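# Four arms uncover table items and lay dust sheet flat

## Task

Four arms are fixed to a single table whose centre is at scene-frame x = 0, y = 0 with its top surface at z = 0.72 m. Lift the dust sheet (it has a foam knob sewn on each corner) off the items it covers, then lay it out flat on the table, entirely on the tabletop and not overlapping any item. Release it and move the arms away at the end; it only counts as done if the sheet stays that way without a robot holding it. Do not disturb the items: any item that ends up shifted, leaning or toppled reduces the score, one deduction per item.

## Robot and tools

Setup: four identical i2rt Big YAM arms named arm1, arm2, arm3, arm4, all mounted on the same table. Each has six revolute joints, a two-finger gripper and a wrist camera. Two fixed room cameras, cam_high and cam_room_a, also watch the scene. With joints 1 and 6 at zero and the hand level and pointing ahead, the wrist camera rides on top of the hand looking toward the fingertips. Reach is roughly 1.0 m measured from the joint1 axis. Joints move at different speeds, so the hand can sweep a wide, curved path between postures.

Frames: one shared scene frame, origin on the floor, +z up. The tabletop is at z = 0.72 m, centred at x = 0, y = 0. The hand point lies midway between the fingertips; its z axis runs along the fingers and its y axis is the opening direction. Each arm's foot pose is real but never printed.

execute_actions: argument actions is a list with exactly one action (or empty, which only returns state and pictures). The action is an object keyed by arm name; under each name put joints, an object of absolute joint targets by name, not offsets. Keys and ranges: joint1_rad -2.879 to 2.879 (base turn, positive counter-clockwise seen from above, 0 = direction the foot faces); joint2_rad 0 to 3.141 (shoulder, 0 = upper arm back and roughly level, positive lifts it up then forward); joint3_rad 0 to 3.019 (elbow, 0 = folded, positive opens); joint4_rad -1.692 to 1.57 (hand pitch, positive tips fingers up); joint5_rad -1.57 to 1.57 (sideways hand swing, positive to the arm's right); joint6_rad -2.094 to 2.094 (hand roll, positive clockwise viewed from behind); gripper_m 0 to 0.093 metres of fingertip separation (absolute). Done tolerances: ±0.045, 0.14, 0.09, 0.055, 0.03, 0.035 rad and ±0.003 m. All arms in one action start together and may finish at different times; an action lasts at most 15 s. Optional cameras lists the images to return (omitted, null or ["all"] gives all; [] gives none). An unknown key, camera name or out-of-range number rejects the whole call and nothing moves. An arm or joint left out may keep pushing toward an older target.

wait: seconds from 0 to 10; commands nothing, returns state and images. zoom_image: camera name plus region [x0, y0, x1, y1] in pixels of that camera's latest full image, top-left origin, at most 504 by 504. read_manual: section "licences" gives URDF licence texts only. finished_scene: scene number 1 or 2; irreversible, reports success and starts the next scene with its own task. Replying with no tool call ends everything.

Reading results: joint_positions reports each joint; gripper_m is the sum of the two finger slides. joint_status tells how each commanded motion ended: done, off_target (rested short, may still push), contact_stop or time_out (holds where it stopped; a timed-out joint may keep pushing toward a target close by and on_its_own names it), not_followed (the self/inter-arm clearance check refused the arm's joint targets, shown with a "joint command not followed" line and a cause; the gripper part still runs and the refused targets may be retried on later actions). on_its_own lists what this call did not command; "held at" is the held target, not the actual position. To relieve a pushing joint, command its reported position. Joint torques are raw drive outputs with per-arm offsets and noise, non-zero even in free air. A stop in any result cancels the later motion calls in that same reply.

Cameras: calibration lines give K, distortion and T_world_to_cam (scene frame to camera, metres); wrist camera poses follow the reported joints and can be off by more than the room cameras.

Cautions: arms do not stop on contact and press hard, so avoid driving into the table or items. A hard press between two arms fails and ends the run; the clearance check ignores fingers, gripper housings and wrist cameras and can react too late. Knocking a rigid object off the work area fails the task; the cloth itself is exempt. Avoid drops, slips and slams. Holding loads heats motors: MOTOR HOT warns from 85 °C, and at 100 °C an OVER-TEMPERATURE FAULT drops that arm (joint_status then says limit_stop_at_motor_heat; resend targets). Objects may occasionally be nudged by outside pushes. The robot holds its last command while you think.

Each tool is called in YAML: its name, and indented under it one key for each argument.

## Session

execute_actions:
  actions: []

Scene clock: 0.00 s.
Joint torques (N m, as the arm reports them, + toward a larger angle): no reading
arm1.joint_positions: joint1_rad=+0.432 joint2_rad=+0.636 joint3_rad=+1.668 joint4_rad=-1.245 joint5_rad=+0.182 joint6_rad=+0.474 gripper_m=+0.094
arm1.joint_status: not commanded
arm1.hand: x=+0.2885 y=+0.4943 z=+1.4377 quat_wxyz=(-0.526, -0.660, -0.415, +0.342) (m; scene frame)
arm2.joint_positions: joint1_rad=-0.142 joint2_rad=+0.573 joint3_rad=+1.403 joint4_rad=-1.521 joint5_rad=-0.256 joint6_rad=+0.257 gripper_m=+0.095
arm2.joint_status: not commanded
arm2.hand: x=-0.4011 y=+0.5736 z=+1.2931 quat_wxyz=(-0.405, -0.676, -0.593, +0.166) (m; scene frame)
arm3.joint_positions: joint1_rad=+0.003 joint2_rad=+0.438 joint3_rad=+1.465 joint4_rad=-1.230 joint5_rad=+0.229 joint6_rad=-0.584 gripper_m=+0.094
arm3.joint_status: not commanded
arm3.hand: x=-0.3923 y=-0.5792 z=+1.4155 quat_wxyz=(-0.628, +0.556, -0.534, -0.108) (m; scene frame)
arm4.joint_positions: joint1_rad=+0.354 joint2_rad=+0.590 joint3_rad=+1.501 joint4_rad=-1.196 joint5_rad=+0.006 joint6_rad=-0.396 gripper_m=+0.094
arm4.joint_status: not commanded
arm4.hand: x=+0.1912 y=-0.6031 z=+1.4309 quat_wxyz=(-0.411, +0.750, -0.282, -0.436) (m; scene frame)
pictures: arm1_cam_wrist, arm2_cam_wrist, arm3_cam_wrist, arm4_cam_wrist, cam_high, cam_room_a
camera_calibration (this result's frames):
arm1_cam_wrist: T_world_to_cam=[[-0.910251, 0.0922514, -0.40365, 0.798507], [0.337798, 0.729216, -0.595094, 0.40459], [0.23945, -0.678037, -0.694932, 1.38959], [0, 0, 0, 1]] pos_world=[0.257435, 0.573495, 1.52876]
arm2_cam_wrist: T_world_to_cam=[[-0.926581, -0.0260803, -0.375189, 0.135272], [0.056383, 0.976686, -0.207138, -0.270542], [0.371844, -0.213084, -0.903508, 1.56802], [0, 0, 0, 1]] pos_world=[-0.442464, 0.601883, 1.41143]
arm3_cam_wrist: T_world_to_cam=[[0.731298, -0.35582, 0.58189, -0.740254], [0.0203815, -0.841356, -0.540096, 0.293898], [0.681754, 0.406831, -0.60803, 1.48911], [0, 0, 0, 1]] pos_world=[-0.479848, -0.62194, 1.4949]
arm4_cam_wrist: T_world_to_cam=[[0.78386, 0.50069, 0.367252, -0.369774], [0.616009, -0.55267, -0.561327, 0.3605], [-0.078081, 0.666232, -0.741645, 1.5993], [0, 0, 0, 1]] pos_world=[0.192655, -0.681125, 1.52427]
Images, in order (width x height): arm1_cam_wrist 616x616, arm2_cam_wrist 616x616, arm3_cam_wrist 616x616, arm4_cam_wrist 616x616, cam_high 504x504, cam_room_a 504x504.

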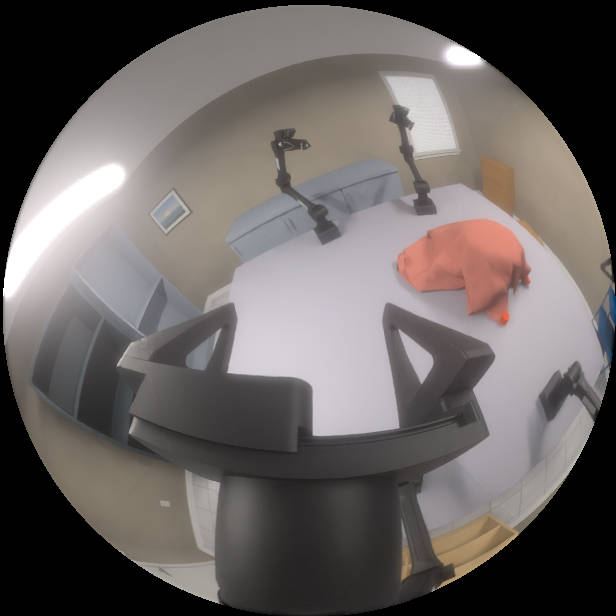

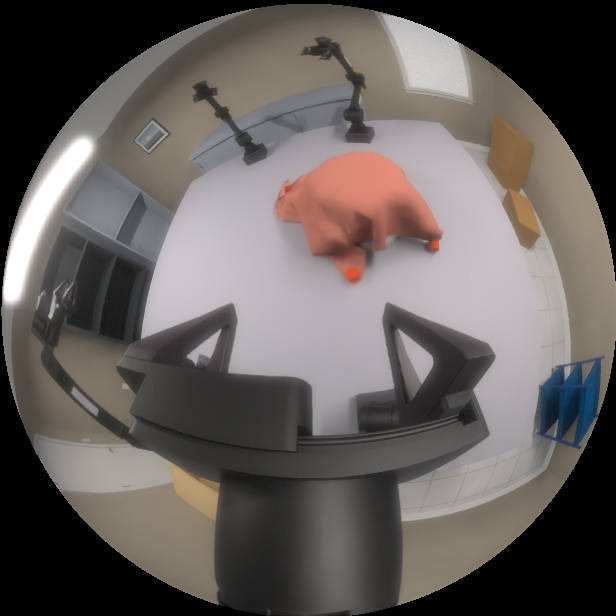

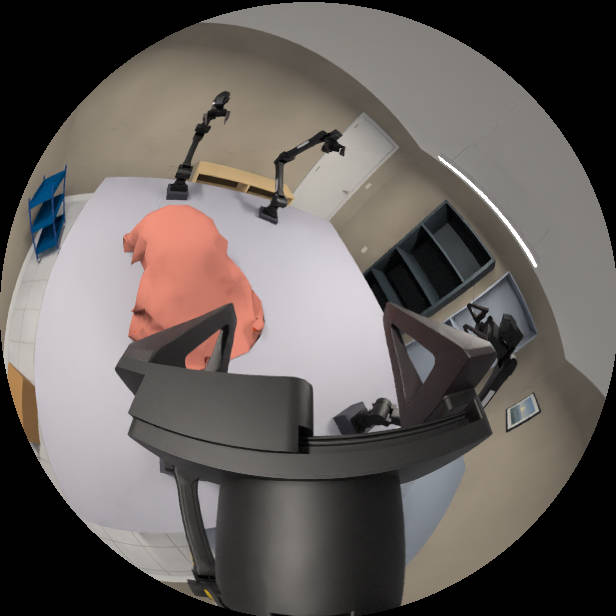

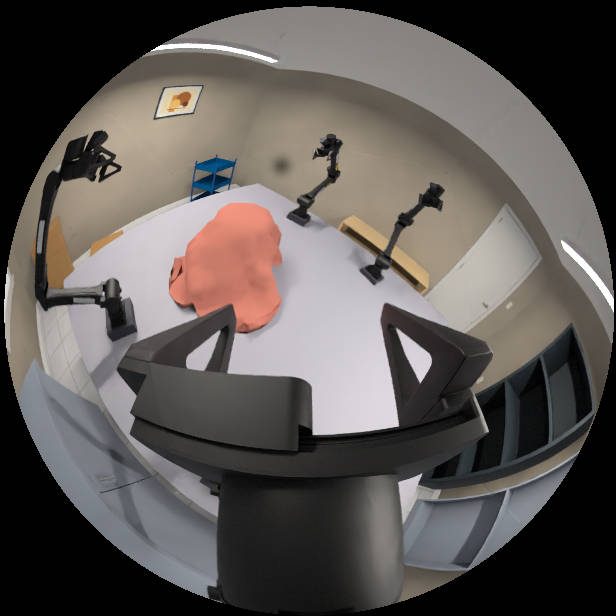

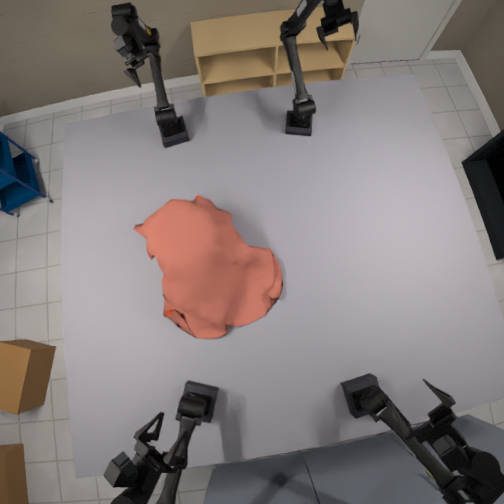

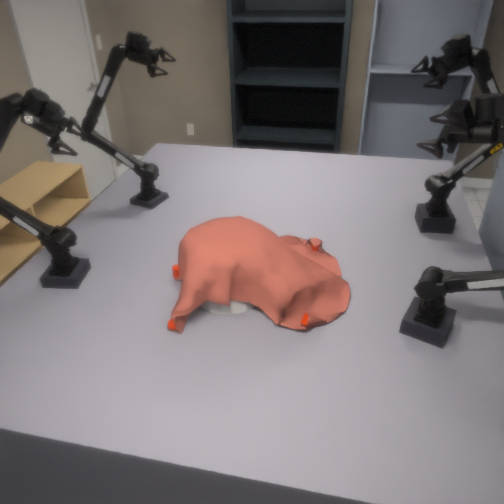

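zoom_image:
  camera: "cam_high"
  region: [110, 170, 310, 360]

zoom_image:
  camera: "cam_room_a"
  region: [150, 200, 370, 350]

Region (110, 170, 310, 360) of cam_high's 504x504 image, scaled by 2.520, with more detail than that image has; it fills the top 479 rows of this view, and the rest is white.

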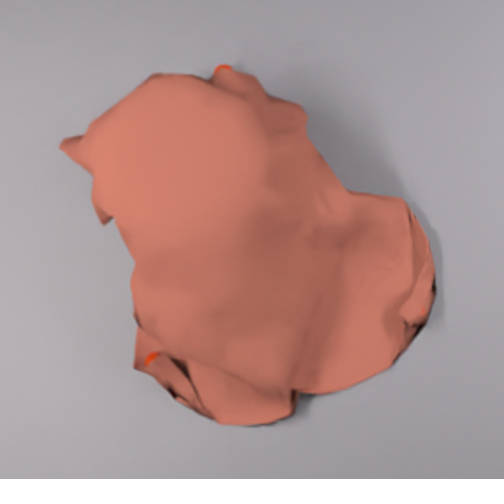

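Region (150, 200, 370, 350) of cam_room_a's 504x504 image, scaled by 2.291, with more detail than that image has; it fills the top 344 rows of this view, and the rest is white.

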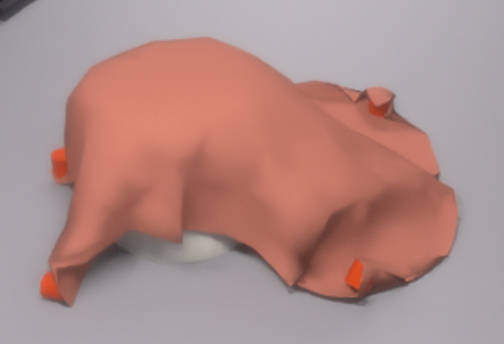

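execute_actions:
  actions:
    - {"arm1":{"joints":{"joint1_rad":-0.772,"joint2_rad":2.34,"joint3_rad":2.43,"joint4_rad":-1.607,"joint5_rad":0,"joint6_rad":0.8}},"arm2":{"joints":{"joint1_rad":-0.5,"joint2_rad":1.83,"joint3_rad":1.54,"joint4_rad":-1.24,"joint5_rad":0,"joint6_rad":1.3}},"arm3":{"joints":{"joint1_rad":0.526,"joint2_rad":1.585,"joint3_rad":1.205,"joint4_rad":-1.17,"joint5_rad":0,"joint6_rad":-1.3}},"arm4":{"joints":{"joint1_rad":0.444,"joint2_rad":2.01,"joint3_rad":1.80,"joint4_rad":-1.315,"joint5_rad":0,"joint6_rad":0}}}

Scene clock: 31.50 s.
Joint torques (N m, as the arm reports them, + toward a larger angle): arm1=[ -1.52 -26.65  10.95  -0.33   0.01   0.07] | arm2=[  0.41 -18.55   9.92  -0.16   0.13   0.28] | arm3=[  0.67 -11.97   9.36   0.54  -0.14  -0.22] | arm4=[  1.62 -17.75   9.5    0.26  -0.04   0.16]
arm1.joint_positions: joint1_rad=-0.770 joint2_rad=+2.344 joint3_rad=+2.408 joint4_rad=-1.598 joint5_rad=+0.000 joint6_rad=+0.792 gripper_m=+0.094
arm1.joint_status: all done
arm1.hand: x=-0.3367 y=+0.3195 z=+0.8845 quat_wxyz=(-0.009, -0.992, +0.126, +0.016) (m; scene frame)
arm2.joint_positions: joint1_rad=-0.498 joint2_rad=+1.847 joint3_rad=+1.514 joint4_rad=-1.243 joint5_rad=-0.001 joint6_rad=+1.284 gripper_m=+0.095
arm2.joint_status: all done
arm2.hand: x=-0.6351 y=+0.2402 z=+0.8773 quat_wxyz=(+0.003, -0.999, +0.032, -0.001) (m; scene frame)
arm3.joint_positions: joint1_rad=+0.528 joint2_rad=+1.587 joint3_rad=+1.205 joint4_rad=-1.176 joint5_rad=+0.001 joint6_rad=-1.287 gripper_m=+0.094
arm3.joint_status: all done
arm3.hand: x=-0.5498 y=-0.2480 z=+0.9052 quat_wxyz=(-0.009, +0.998, -0.059, +0.002) (m; scene frame)
arm4.joint_positions: joint1_rad=+0.441 joint2_rad=+2.002 joint3_rad=+1.785 joint4_rad=-1.300 joint5_rad=+0.002 joint6_rad=-0.008 gripper_m=+0.094
arm4.joint_status: all done
arm4.hand: x=-0.0406 y=-0.2599 z=+0.9192 quat_wxyz=(-0.014, +0.873, -0.486, -0.023) (m; scene frame)
pictures: arm1_cam_wrist, arm2_cam_wrist, arm3_cam_wrist, arm4_cam_wrist, cam_high, cam_room_a
camera_calibration (this result's frames):
arm1_cam_wrist: T_world_to_cam=[[0.241161, 0.969972, -0.0315666, -0.199607], [0.804404, -0.181588, 0.56565, -0.164475], [0.542933, -0.161805, -0.824041, 1.08777], [0, 0, 0, 1]] pos_world=[-0.410144, 0.339753, 0.983101]
arm2_cam_wrist: T_world_to_cam=[[0.0870214, 0.996166, -0.00897956, -0.169338], [0.807838, -0.0652895, 0.585777, 0.0140027], [0.582945, -0.0582292, -0.810422, 1.22348], [0, 0, 0, 1]] pos_world=[-0.7098, 0.240846, 0.981816]
arm3_cam_wrist: T_world_to_cam=[[0.116869, 0.993033, 0.0150406, 0.299561], [0.811575, -0.10422, 0.574878, -0.0913408], [0.572441, -0.0549789, -0.818101, 1.16697], [0, 0, 0, 1]] pos_world=[-0.6289, -0.242836, 1.0027]
arm4_cam_wrist: T_world_to_cam=[[0.852898, 0.522067, 0.0033542, 0.170919], [0.4403, -0.722738, 0.532716, -0.65126], [0.280537, -0.452875, -0.846288, 0.792917], [0, 0, 0, 1]] pos_world=[-0.08147, -0.200829, 1.0174]
Images, in order (width x height): arm1_cam_wrist 616x616, arm2_cam_wrist 616x616, arm3_cam_wrist 616x616, arm4_cam_wrist 616x616, cam_high 504x504, cam_room_a 504x504.

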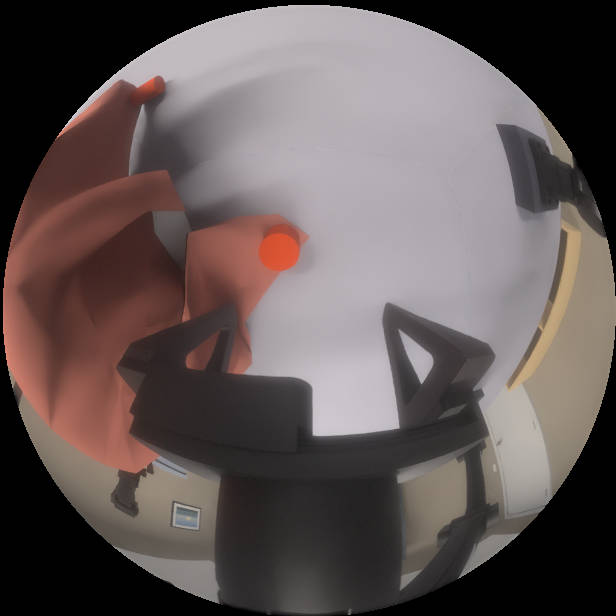

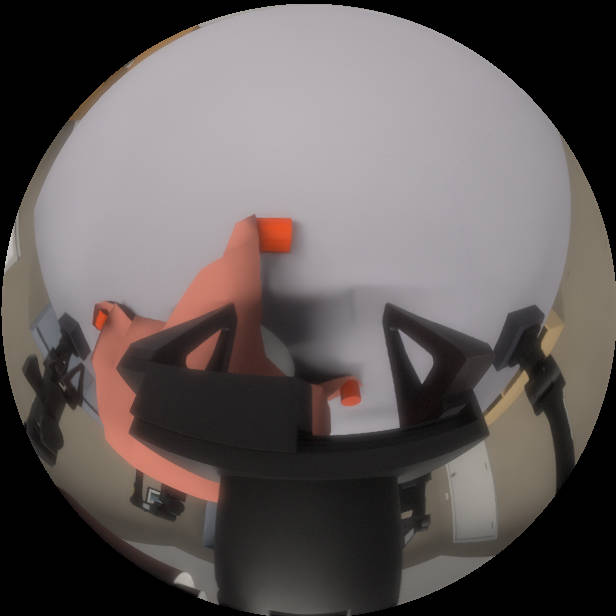

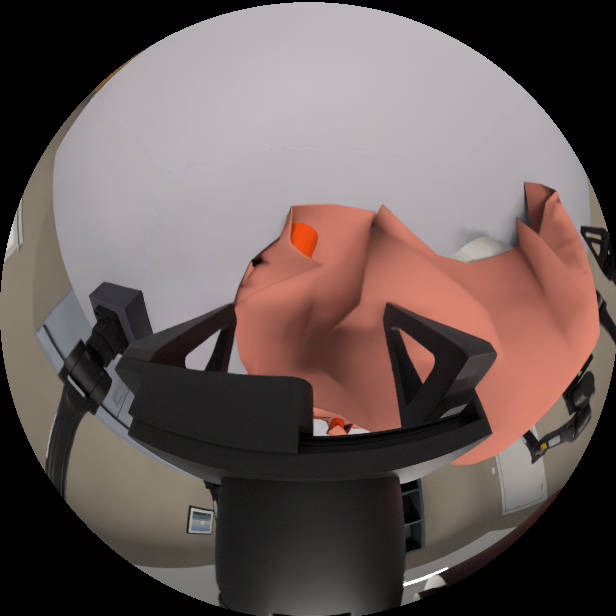

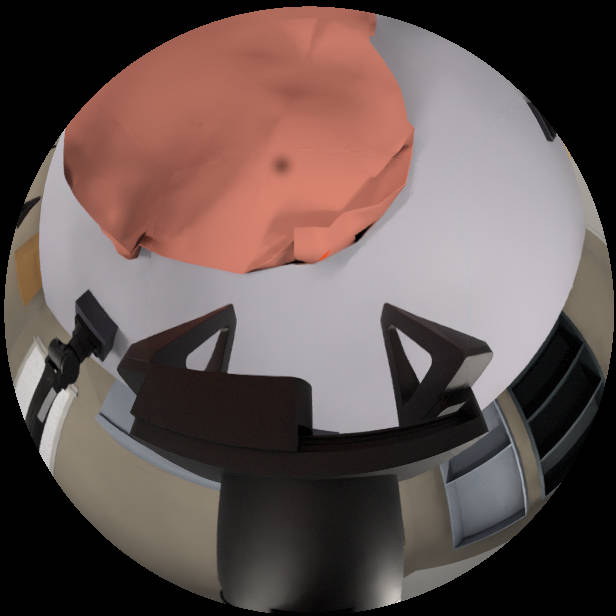

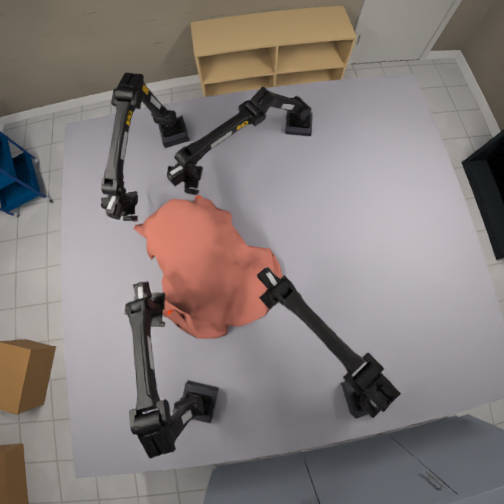

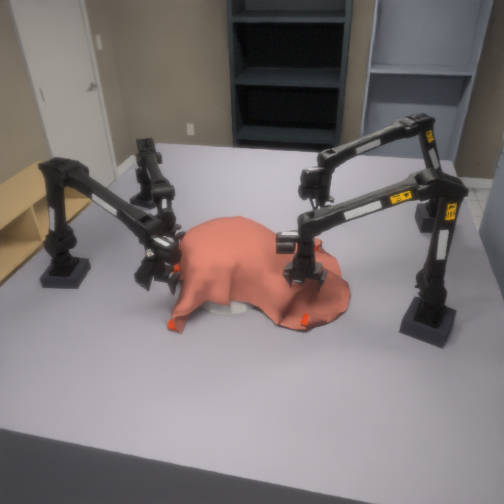

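execute_actions:
  actions:
    - {"arm1":{"joints":{"joint1_rad":-0.738,"joint2_rad":2.255,"joint3_rad":2.06,"joint4_rad":-1.095,"joint6_rad":0.2,"gripper_m":0.08}},"arm2":{"joints":{"joint2_rad":1.712,"joint3_rad":1.06,"joint4_rad":-0.425,"joint6_rad":-0.22}},"arm3":{"joints":{"joint1_rad":0.55,"joint2_rad":1.40,"joint3_rad":0.655,"joint4_rad":-0.345,"joint6_rad":0.4}},"arm4":{"joints":{"joint2_rad":2.12,"joint3_rad":1.71,"joint4_rad":-1.15,"joint6_rad":0.3}}}

Scene clock: 73.90 s.
Joint torques (N m, as the arm reports them, + toward a larger angle): arm1=[ -1.28 -23.     9.14   1.03   0.03  -0.17] | arm2=[  0.47 -15.66   8.69   1.05   0.05   0.  ] | arm3=[ 1.17 -7.9   8.69  1.78  0.01  0.04] | arm4=[  1.91 -19.16   8.09   1.37  -0.01   0.16]
arm1.joint_positions: joint1_rad=-0.739 joint2_rad=+2.238 joint3_rad=+2.064 joint4_rad=-1.109 joint5_rad=+0.000 joint6_rad=+0.209 gripper_m=+0.080
arm1.joint_status: all done
arm1.hand: x=-0.3502 y=+0.2839 z=+0.8357 quat_wxyz=(-0.052, -0.974, -0.178, +0.133) (m; scene frame)
arm2.joint_positions: joint1_rad=-0.498 joint2_rad=+1.726 joint3_rad=+1.041 joint4_rad=-0.441 joint5_rad=-0.001 joint6_rad=-0.204 gripper_m=+0.095
arm2.joint_status: all done
arm2.hand: x=-0.6349 y=+0.2410 z=+0.8023 quat_wxyz=(-0.107, -0.738, -0.637, +0.193) (m; scene frame)
arm3.joint_positions: joint1_rad=+0.545 joint2_rad=+1.399 joint3_rad=+0.651 joint4_rad=-0.359 joint5_rad=+0.001 joint6_rad=+0.387 gripper_m=+0.094
arm3.joint_status: all done
arm3.hand: x=-0.5496 y=-0.2875 z=+0.8208 quat_wxyz=(-0.115, +0.615, -0.754, -0.201) (m; scene frame)
arm4.joint_positions: joint1_rad=+0.441 joint2_rad=+2.125 joint3_rad=+1.706 joint4_rad=-1.167 joint5_rad=+0.002 joint6_rad=+0.292 gripper_m=+0.094
arm4.joint_status: all done
arm4.hand: x=-0.0387 y=-0.2632 z=+0.8168 quat_wxyz=(+0.002, +0.791, -0.612, +0.007) (m; scene frame)
pictures: arm1_cam_wrist, arm2_cam_wrist, arm3_cam_wrist, arm4_cam_wrist, cam_high, cam_room_a
camera_calibration (this result's frames):
arm1_cam_wrist: T_world_to_cam=[[-0.3715, 0.926479, -0.0602009, -0.34162], [0.864613, 0.36886, 0.341153, -0.0800404], [0.338277, 0.074688, -0.938078, 1.00562], [0, 0, 0, 1]] pos_world=[-0.397885, 0.27092, 0.950086]
arm2_cam_wrist: T_world_to_cam=[[-0.981566, 0.17959, 0.0653862, -0.712165], [0.188786, 0.964393, 0.185217, -0.26192], [-0.0297949, 0.194147, -0.98052, 0.84923], [0, 0, 0, 1]] pos_world=[-0.624288, 0.215616, 0.927765]
arm3_cam_wrist: T_world_to_cam=[[0.973106, -0.161005, -0.164751, 0.62638], [-0.133925, -0.977316, 0.164064, -0.480542], [-0.187429, -0.137587, -0.972595, 0.781102], [0, 0, 0, 1]] pos_world=[-0.527489, -0.261321, 0.941732]
arm4_cam_wrist: T_world_to_cam=[[0.969052, 0.24675, 0.00730628, 0.100131], [0.195402, -0.784808, 0.588128, -0.67096], [0.150855, -0.568499, -0.808735, 0.638145], [0, 0, 0, 1]] pos_world=[-0.062193, -0.188497, 0.909969]
Images, in order (width x height): arm1_cam_wrist 616x616, arm2_cam_wrist 616x616, arm3_cam_wrist 616x616, arm4_cam_wrist 616x616, cam_high 504x504, cam_room_a 504x504.

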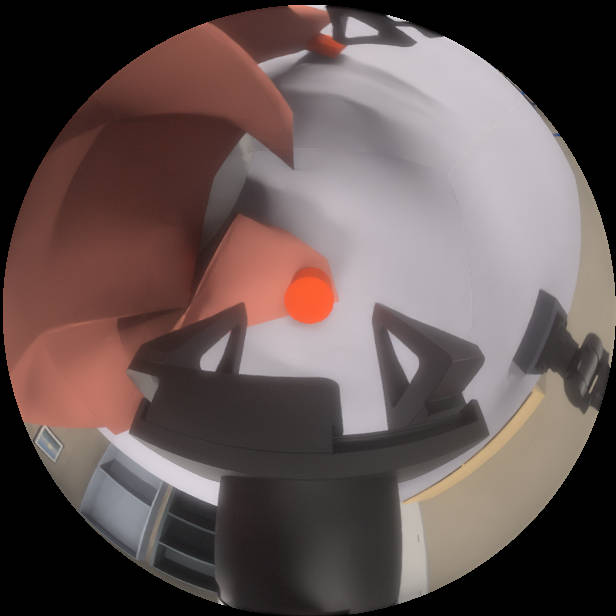

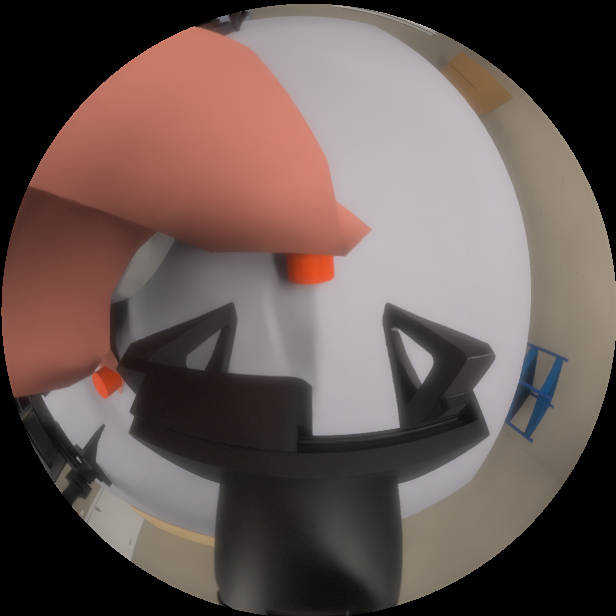

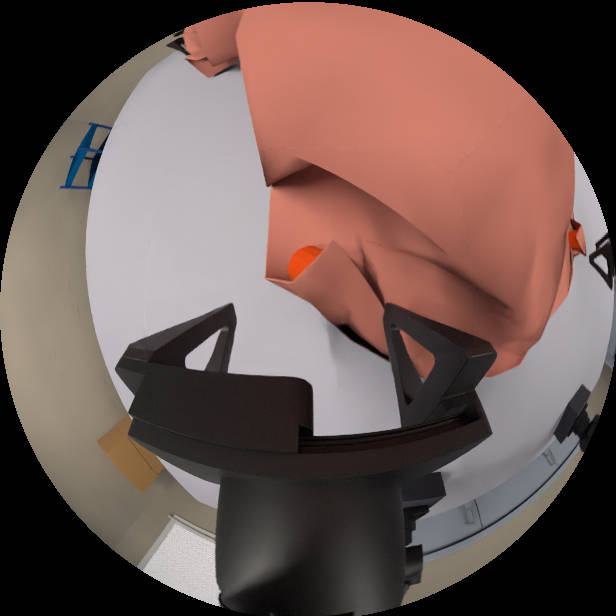

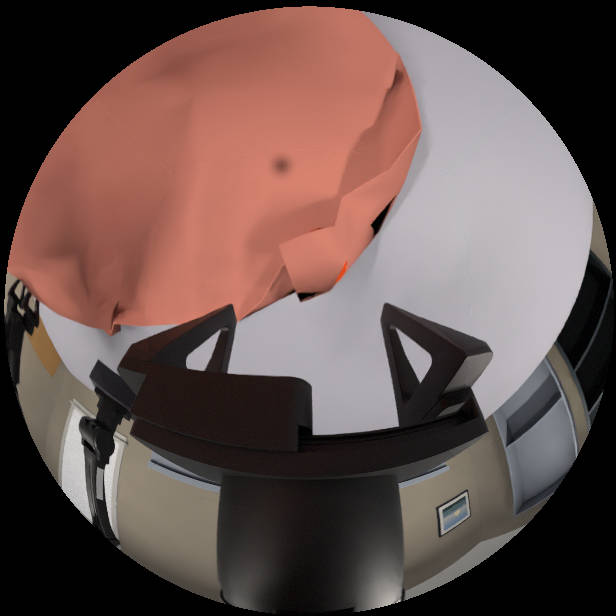

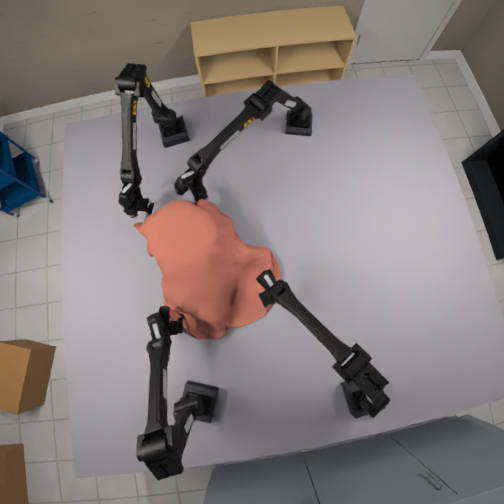

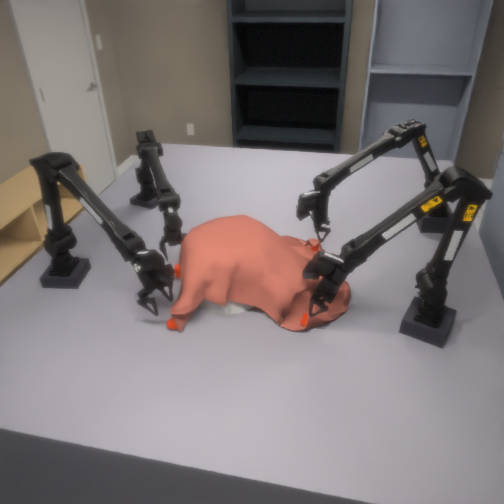

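execute_actions:
  actions:
    - {"arm1":{"joints":{"joint1_rad":-0.725,"joint2_rad":2.315,"joint3_rad":1.948,"joint4_rad":-0.935}},"arm2":{"joints":{"joint2_rad":1.885,"joint3_rad":1.125,"joint4_rad":-0.285}},"arm3":{"joints":{"joint1_rad":0.53,"joint2_rad":1.655,"joint3_rad":0.71,"joint4_rad":-0.12,"joint6_rad":-0.4}},"arm4":{"joints":{"joint1_rad":0.43,"joint2_rad":2.24,"joint3_rad":1.77,"joint4_rad":-1.04}}}
  cameras: ["arm1_cam_wrist","arm2_cam_wrist","arm4_cam_wrist","arm3_cam_wrist"]

Scene clock: 138.80 s.
Joint torques (N m, as the arm reports them, + toward a larger angle): arm1=[ -1.11 -23.77   8.8    0.8   -0.06  -0.08] | arm2=[ -0.06 -17.56   8.67   1.13  -0.03  -0.05] | arm3=[  0.35 -10.71   9.32   1.77  -0.06  -0.2 ] | arm4=[  0.99 -19.7   10.44   1.45  -0.01   0.15]
arm1.joint_positions: joint1_rad=-0.731 joint2_rad=+2.297 joint3_rad=+1.954 joint4_rad=-0.946 joint5_rad=+0.002 joint6_rad=+0.207 gripper_m=+0.080
arm1.joint_status: all done
arm1.hand: x=-0.3443 y=+0.2816 z=+0.7548 quat_wxyz=(-0.050, -0.973, -0.183, +0.130) (m; scene frame)
arm2.joint_positions: joint1_rad=-0.498 joint2_rad=+1.904 joint3_rad=+1.098 joint4_rad=-0.300 joint5_rad=-0.001 joint6_rad=-0.204 gripper_m=+0.095
arm2.joint_status: all done
arm2.hand: x=-0.6472 y=+0.2077 z=+0.7428 quat_wxyz=(-0.112, -0.736, -0.636, +0.202) (m; scene frame)
arm3.joint_positions: joint1_rad=+0.537 joint2_rad=+1.661 joint3_rad=+0.679 joint4_rad=-0.134 joint5_rad=+0.001 joint6_rad=-0.387 gripper_m=+0.094
arm3.joint_status: all done
arm3.hand: x=-0.5509 y=-0.2574 z=+0.7480 quat_wxyz=(-0.180, +0.853, -0.470, -0.139) (m; scene frame)
arm4.joint_positions: joint1_rad=+0.437 joint2_rad=+2.232 joint3_rad=+1.729 joint4_rad=-1.057 joint5_rad=+0.002 joint6_rad=+0.293 gripper_m=+0.094
arm4.joint_status: all done
arm4.hand: x=-0.0476 y=-0.2439 z=+0.7588 quat_wxyz=(-0.003, +0.790, -0.613, -0.005) (m; scene frame)
pictures: arm1_cam_wrist, arm2_cam_wrist, arm3_cam_wrist, arm4_cam_wrist
camera_calibration (this result's frames):
arm1_cam_wrist: T_world_to_cam=[[-0.380386, 0.923133, -0.0559575, -0.347445], [0.859369, 0.375174, 0.347461, -0.065081], [0.341746, 0.0840811, -0.936023, 0.924944], [0, 0, 0, 1]] pos_world=[-0.392331, 0.267384, 0.86894]
arm2_cam_wrist: T_world_to_cam=[[-0.981157, 0.18049, 0.0689522, -0.716934], [0.189667, 0.967785, 0.165585, -0.202023], [-0.0368444, 0.175543, -0.983782, 0.798707], [0, 0, 0, 1]] pos_world=[-0.635679, 0.184707, 0.86864]
arm3_cam_wrist: T_world_to_cam=[[0.851445, 0.495305, 0.172378, 0.470274], [0.467209, -0.86569, 0.179712, -0.0911631], [0.238239, -0.0724784, -0.968498, 0.9624], [0, 0, 0, 1]] pos_world=[-0.587101, -0.242095, 0.867401]
arm4_cam_wrist: T_world_to_cam=[[0.970128, 0.242592, -0.000192379, 0.109148], [0.199731, -0.798276, 0.56821, -0.607917], [0.13769, -0.551275, -0.822884, 0.617873], [0, 0, 0, 1]] pos_world=[-0.0695421, -0.171146, 0.853883]
Images, in order (width x height): arm1_cam_wrist 616x616, arm2_cam_wrist 616x616, arm3_cam_wrist 616x616, arm4_cam_wrist 616x616.

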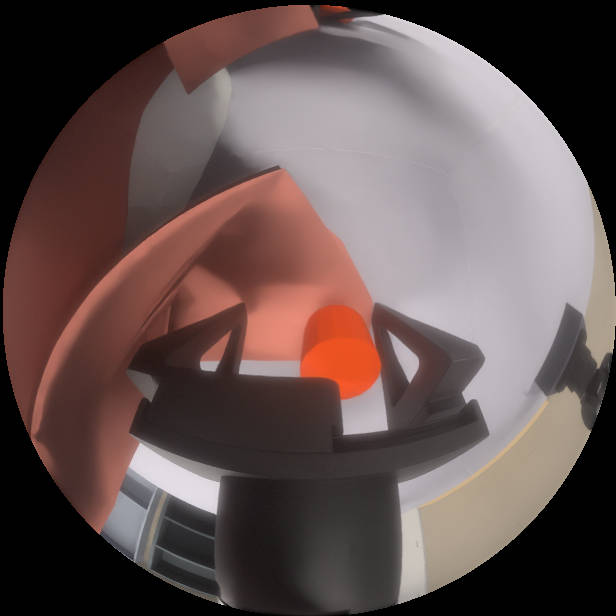

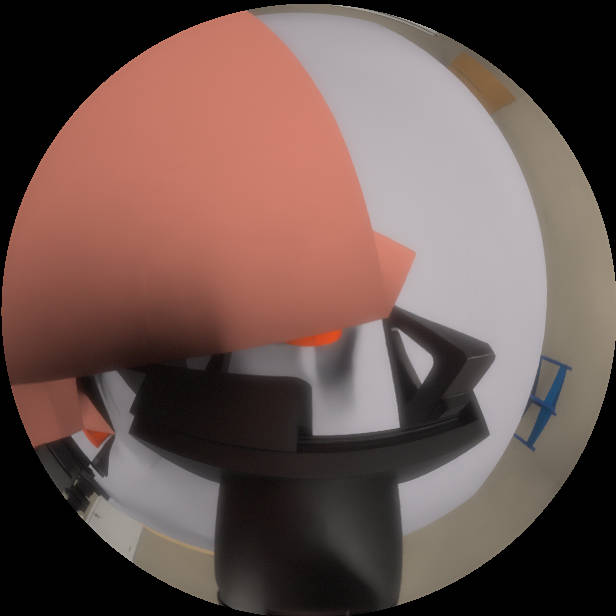

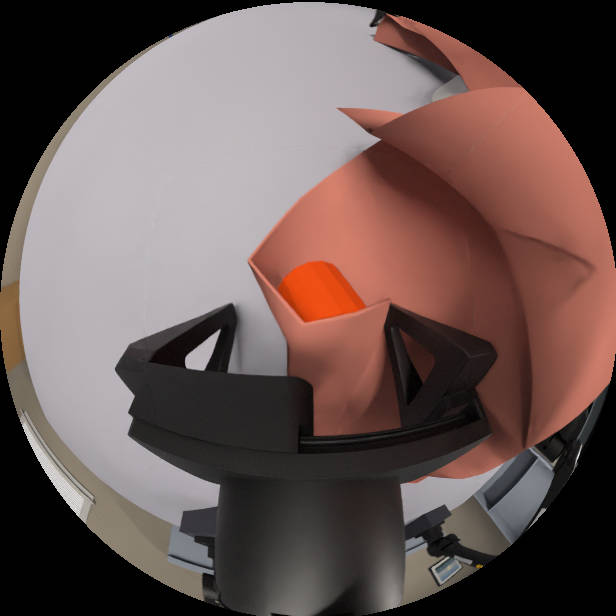

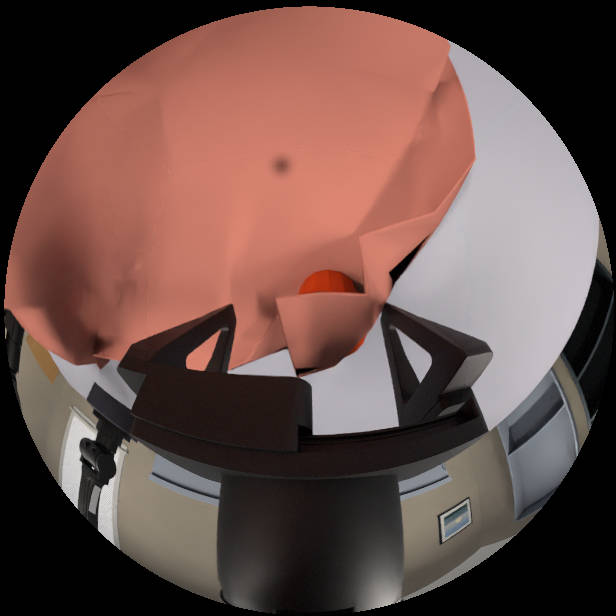

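execute_actions:
  actions:
    - {"arm1":{"joints":{"joint4_rad":-1.01}},"arm2":{"joints":{"gripper_m":0.02}},"arm3":{"joints":{"joint2_rad":1.68,"joint3_rad":0.735}},"arm4":{"joints":{"gripper_m":0.02}}}
  cameras: []

execute_actions:
  actions:
    - {"arm1":{"joints":{"gripper_m":0.02}},"arm3":{"joints":{"gripper_m":0.02}}}
  cameras: ["arm1_cam_wrist","arm2_cam_wrist","arm4_cam_wrist","arm3_cam_wrist"]

Scene clock: 149.67 s.
Joint torques (N m, as the arm reports them, + toward a larger angle): arm1=[ -1.1  -23.9    8.58  -0.36   0.    -0.04] | arm2=[  0.4  -17.41   8.63   1.03  -0.02  -0.02] | arm3=[ 0.35 -9.32  9.9   1.81 -0.06 -0.2 ] | arm4=[  1.29 -19.47  10.42   1.47  -0.01   0.14]
arm1.joint_positions: joint1_rad=-0.731 joint2_rad=+2.297 joint3_rad=+1.954 joint4_rad=-0.998 joint5_rad=+0.002 joint6_rad=+0.205 gripper_m=+0.080
arm1.joint_status: all done
arm1.hand: x=-0.3341 y=+0.2882 z=+0.7517 quat_wxyz=(-0.040, -0.976, -0.185, +0.107) (m; scene frame)
arm2.joint_positions: joint1_rad=-0.498 joint2_rad=+1.904 joint3_rad=+1.098 joint4_rad=-0.300 joint5_rad=-0.001 joint6_rad=-0.205 gripper_m=+0.038
arm2.joint_status: gripper_m off_target (ended at +0.038, target +0.020)
arm2.hand: x=-0.6472 y=+0.2077 z=+0.7428 quat_wxyz=(-0.112, -0.736, -0.636, +0.202) (m; scene frame)
arm3.joint_positions: joint1_rad=+0.537 joint2_rad=+1.664 joint3_rad=+0.699 joint4_rad=-0.134 joint5_rad=+0.001 joint6_rad=-0.387 gripper_m=+0.094
arm3.joint_status: all done
arm3.hand: x=-0.5527 y=-0.2474 z=+0.7534 quat_wxyz=(-0.186, +0.851, -0.469, -0.145) (m; scene frame)
arm4.joint_positions: joint1_rad=+0.436 joint2_rad=+2.232 joint3_rad=+1.729 joint4_rad=-1.057 joint5_rad=+0.001 joint6_rad=+0.295 gripper_m=+0.038
arm4.joint_status: gripper_m off_target (ended at +0.038, target +0.020)
arm4.hand: x=-0.0470 y=-0.2435 z=+0.7588 quat_wxyz=(-0.002, +0.789, -0.615, -0.005) (m; scene frame)
pictures: none
No camera images: the call's "cameras" was empty. Leave "cameras" out to get every camera's image.

Scene clock: 150.33 s.
Joint torques (N m, as the arm reports them, + toward a larger angle): arm1=[ -0.3  -24.48   8.69  -0.12   0.03  -0.05] | arm2=[ -0.18 -17.56   8.73   1.09   0.    -0.05] | arm3=[ 0.47 -8.83  9.93  1.81 -0.05 -0.18] | arm4=[  1.1  -19.45  10.46   1.35  -0.01   0.14]
arm1.joint_positions: joint1_rad=-0.731 joint2_rad=+2.297 joint3_rad=+1.954 joint4_rad=-0.999 joint5_rad=+0.002 joint6_rad=+0.205 gripper_m=+0.038
arm1.joint_status: gripper_m off_target (ended at +0.038, target +0.020)
arm1.hand: x=-0.3338 y=+0.2883 z=+0.7519 quat_wxyz=(-0.040, -0.976, -0.185, +0.106) (m; scene frame)
arm2.joint_positions: joint1_rad=-0.498 joint2_rad=+1.904 joint3_rad=+1.098 joint4_rad=-0.300 joint5_rad=-0.001 joint6_rad=-0.205 gripper_m=+0.038
arm2.joint_status: not commanded
arm2.hand: x=-0.6472 y=+0.2077 z=+0.7428 quat_wxyz=(-0.112, -0.736, -0.636, +0.202) (m; scene frame)
arm3.joint_positions: joint1_rad=+0.537 joint2_rad=+1.664 joint3_rad=+0.699 joint4_rad=-0.134 joint5_rad=+0.001 joint6_rad=-0.388 gripper_m=+0.038
arm3.joint_status: gripper_m off_target (ended at +0.038, target +0.020)
arm3.hand: x=-0.5528 y=-0.2474 z=+0.7534 quat_wxyz=(-0.186, +0.851, -0.469, -0.145) (m; scene frame)
arm4.joint_positions: joint1_rad=+0.436 joint2_rad=+2.232 joint3_rad=+1.729 joint4_rad=-1.057 joint5_rad=+0.001 joint6_rad=+0.295 gripper_m=+0.038
arm4.joint_status: not commanded
arm4.hand: x=-0.0470 y=-0.2435 z=+0.7588 quat_wxyz=(-0.002, +0.789, -0.615, -0.005) (m; scene frame)
pictures: arm1_cam_wrist, arm2_cam_wrist, arm3_cam_wrist, arm4_cam_wrist
camera_calibration (this result's frames):
arm1_cam_wrist: T_world_to_cam=[[-0.379743, 0.923925, -0.0464429, -0.356992], [0.842413, 0.366114, 0.395349, -0.114667], [0.382276, 0.111007, -0.917356, 0.909744], [0, 0, 0, 1]] pos_world=[-0.386742, 0.270827, 0.863313]
arm2_cam_wrist: T_world_to_cam=[[-0.981207, 0.180152, 0.0691206, -0.717021], [0.189364, 0.96784, 0.165612, -0.202251], [-0.0370624, 0.175589, -0.983766, 0.798544], [0, 0, 0, 1]] pos_world=[-0.635651, 0.184704, 0.868636]
arm3_cam_wrist: T_world_to_cam=[[0.85128, 0.493467, 0.178361, 0.46094], [0.46884, -0.867976, 0.163728, -0.070217], [0.235608, -0.0557559, -0.970248, 0.972738], [0, 0, 0, 1]] pos_world=[-0.588653, -0.23417, 0.87308]
arm4_cam_wrist: T_world_to_cam=[[0.970954, 0.239265, -0.000582324, 0.108028], [0.197192, -0.798838, 0.568307, -0.608086], [0.135511, -0.551915, -0.822816, 0.617675], [0, 0, 0, 1]] pos_world=[-0.0686825, -0.170705, 0.853875]
Images, in order (width x height): arm1_cam_wrist 616x616, arm2_cam_wrist 616x616, arm3_cam_wrist 616x616, arm4_cam_wrist 616x616.

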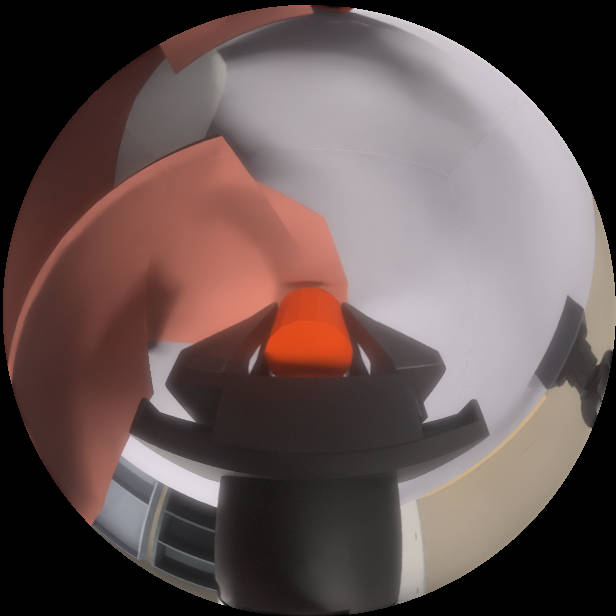

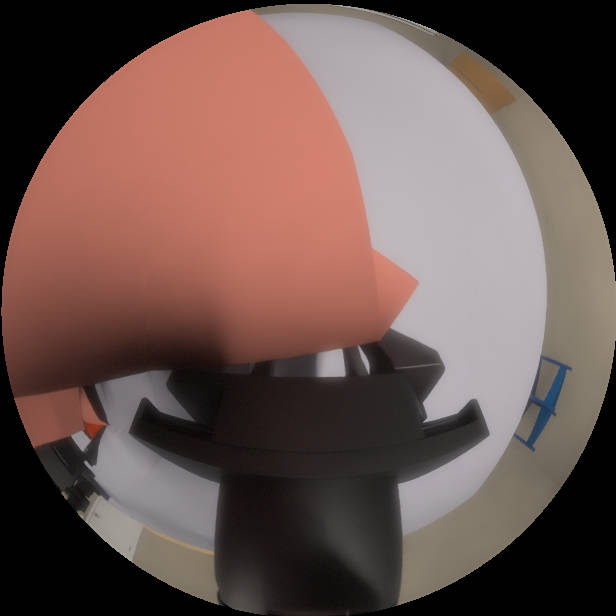

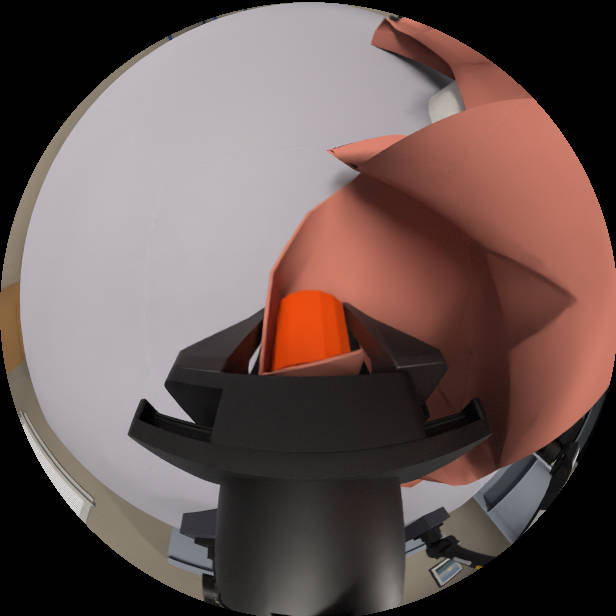

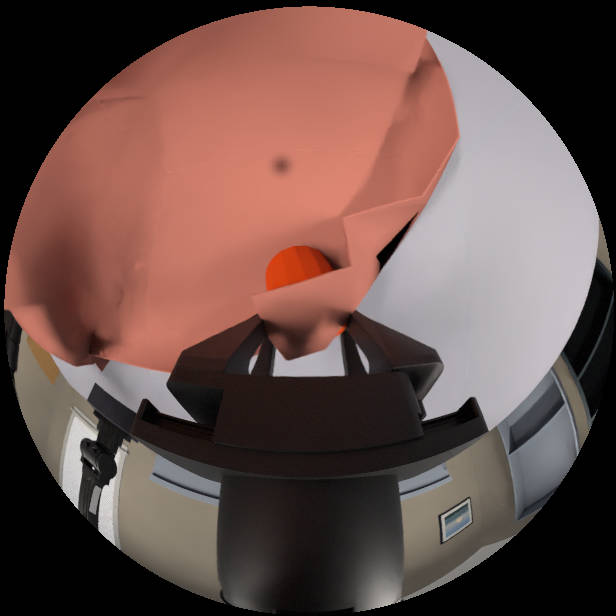

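execute_actions:
  actions:
    - {"arm1":{"joints":{"joint1_rad":-0.713,"joint2_rad":1.719,"joint3_rad":1.91,"joint4_rad":-1.49}},"arm2":{"joints":{"joint1_rad":-0.688,"joint2_rad":1.55,"joint3_rad":1.67,"joint4_rad":-1.393}},"arm3":{"joints":{"joint1_rad":0.736,"joint2_rad":1.19,"joint3_rad":1.27,"joint4_rad":-1.364}},"arm4":{"joints":{"joint1_rad":0.526,"joint2_rad":1.746,"joint3_rad":1.84,"joint4_rad":-1.366}}}
  cameras: ["cam_high","cam_room_a"]

Scene clock: 168.97 s.
Joint torques (N m, as the arm reports them, + toward a larger angle): arm1=[ -1.15 -18.02   9.89  -0.03  -0.07   0.01] | arm2=[  0.4  -15.21  10.3   -0.1    0.06   0.03] | arm3=[ 0.34 -7.69 11.54  0.36 -0.02 -0.19] | arm4=[  2.02 -14.73   9.99   0.68   0.08   0.14]
arm1.joint_positions: joint1_rad=-0.720 joint2_rad=+1.721 joint3_rad=+1.905 joint4_rad=-1.480 joint5_rad=+0.002 joint6_rad=+0.205 gripper_m=+0.038
arm1.joint_status: all done
arm1.hand: x=-0.2028 y=+0.3644 z=+1.0793 quat_wxyz=(-0.049, -0.972, -0.189, +0.127) (m; scene frame)
arm2.joint_positions: joint1_rad=-0.688 joint2_rad=+1.570 joint3_rad=+1.649 joint4_rad=-1.386 joint5_rad=-0.001 joint6_rad=-0.210 gripper_m=+0.038
arm2.joint_status: all done
arm2.hand: x=-0.7210 y=+0.2986 z=+1.0742 quat_wxyz=(-0.053, -0.807, -0.576, +0.122) (m; scene frame)
arm3.joint_positions: joint1_rad=+0.742 joint2_rad=+1.198 joint3_rad=+1.261 joint4_rad=-1.353 joint5_rad=+0.000 joint6_rad=-0.389 gripper_m=+0.038
arm3.joint_status: all done
arm3.hand: x=-0.6233 y=-0.3281 z=+1.0800 quat_wxyz=(-0.103, +0.912, -0.386, -0.096) (m; scene frame)
arm4.joint_positions: joint1_rad=+0.527 joint2_rad=+1.738 joint3_rad=+1.827 joint4_rad=-1.350 joint5_rad=-0.001 joint6_rad=+0.295 gripper_m=+0.038
arm4.joint_status: all done
arm4.hand: x=-0.0736 y=-0.3071 z=+1.0931 quat_wxyz=(-0.048, +0.806, -0.571, -0.146) (m; scene frame)
pictures: cam_high, cam_room_a
Images, in order (width x height): cam_high 504x504, cam_room_a 504x504.

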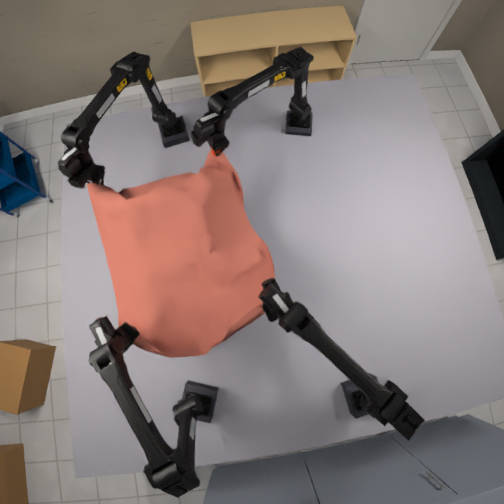

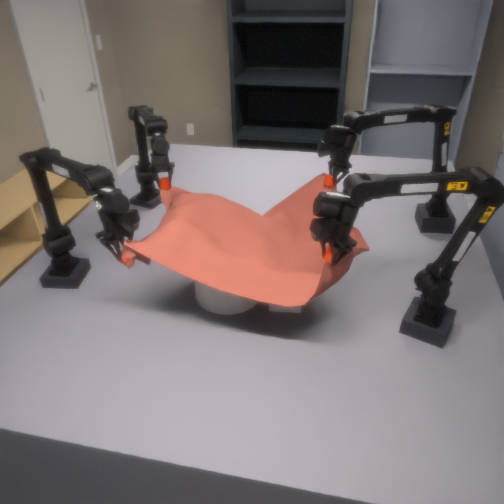

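execute_actions:
  actions:
    - {"arm1":{"joints":{"joint1_rad":-0.668,"joint2_rad":1.262,"joint3_rad":1.71,"joint4_rad":-1.44}},"arm2":{"joints":{"joint1_rad":-0.848,"joint2_rad":1.2,"joint3_rad":1.61,"joint4_rad":-1.394}},"arm3":{"joints":{"joint1_rad":0.956,"joint2_rad":1.232,"joint3_rad":1.61,"joint4_rad":-1.35}},"arm4":{"joints":{"joint1_rad":0.543,"joint2_rad":1.60,"joint3_rad":1.95,"joint4_rad":-1.31}}}
  cameras: ["cam_high","cam_room_a"]

Scene clock: 179.30 s.
Joint torques (N m, as the arm reports them, + toward a larger angle): arm1=[-1.1  -9.4   9.39  1.17 -0.02 -0.09] | arm2=[-0.58 -9.14 10.38  0.68  0.1   0.13] | arm3=[ 0.63 -7.45 14.19  1.46 -0.19 -0.11] | arm4=[  2.08 -12.28  12.03   2.29   0.11   0.12]
arm1.joint_positions: joint1_rad=-0.669 joint2_rad=+1.269 joint3_rad=+1.711 joint4_rad=-1.447 joint5_rad=+0.002 joint6_rad=+0.205 gripper_m=+0.038
arm1.joint_status: all done
arm1.hand: x=-0.0759 y=+0.4206 z=+1.2197 quat_wxyz=(-0.111, -0.938, -0.208, +0.256) (m; scene frame)
arm2.joint_positions: joint1_rad=-0.845 joint2_rad=+1.215 joint3_rad=+1.584 joint4_rad=-1.391 joint5_rad=-0.004 joint6_rad=-0.218 gripper_m=+0.038
arm2.joint_status: all done
arm2.hand: x=-0.7266 y=+0.4208 z=+1.2091 quat_wxyz=(-0.088, -0.822, -0.500, +0.257) (m; scene frame)
arm3.joint_positions: joint1_rad=+0.958 joint2_rad=+1.223 joint3_rad=+1.571 joint4_rad=-1.353 joint5_rad=+0.004 joint6_rad=-0.396 gripper_m=+0.038
arm3.joint_status: all done
arm3.hand: x=-0.7280 y=-0.3259 z=+1.2156 quat_wxyz=(-0.181, +0.920, -0.274, -0.212) (m; scene frame)
arm4.joint_positions: joint1_rad=+0.541 joint2_rad=+1.591 joint3_rad=+1.908 joint4_rad=-1.325 joint5_rad=-0.002 joint6_rad=+0.295 gripper_m=+0.038
arm4.joint_status: all done
arm4.hand: x=-0.0714 y=-0.3247 z=+1.2197 quat_wxyz=(-0.085, +0.788, -0.549, -0.265) (m; scene frame)
pictures: cam_high, cam_room_a
Images, in order (width x height): cam_high 504x504, cam_room_a 504x504.

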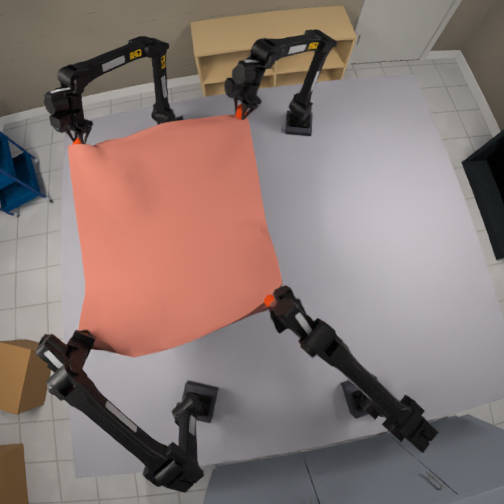

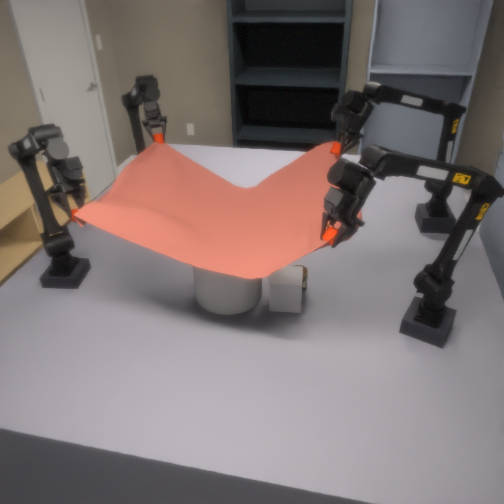

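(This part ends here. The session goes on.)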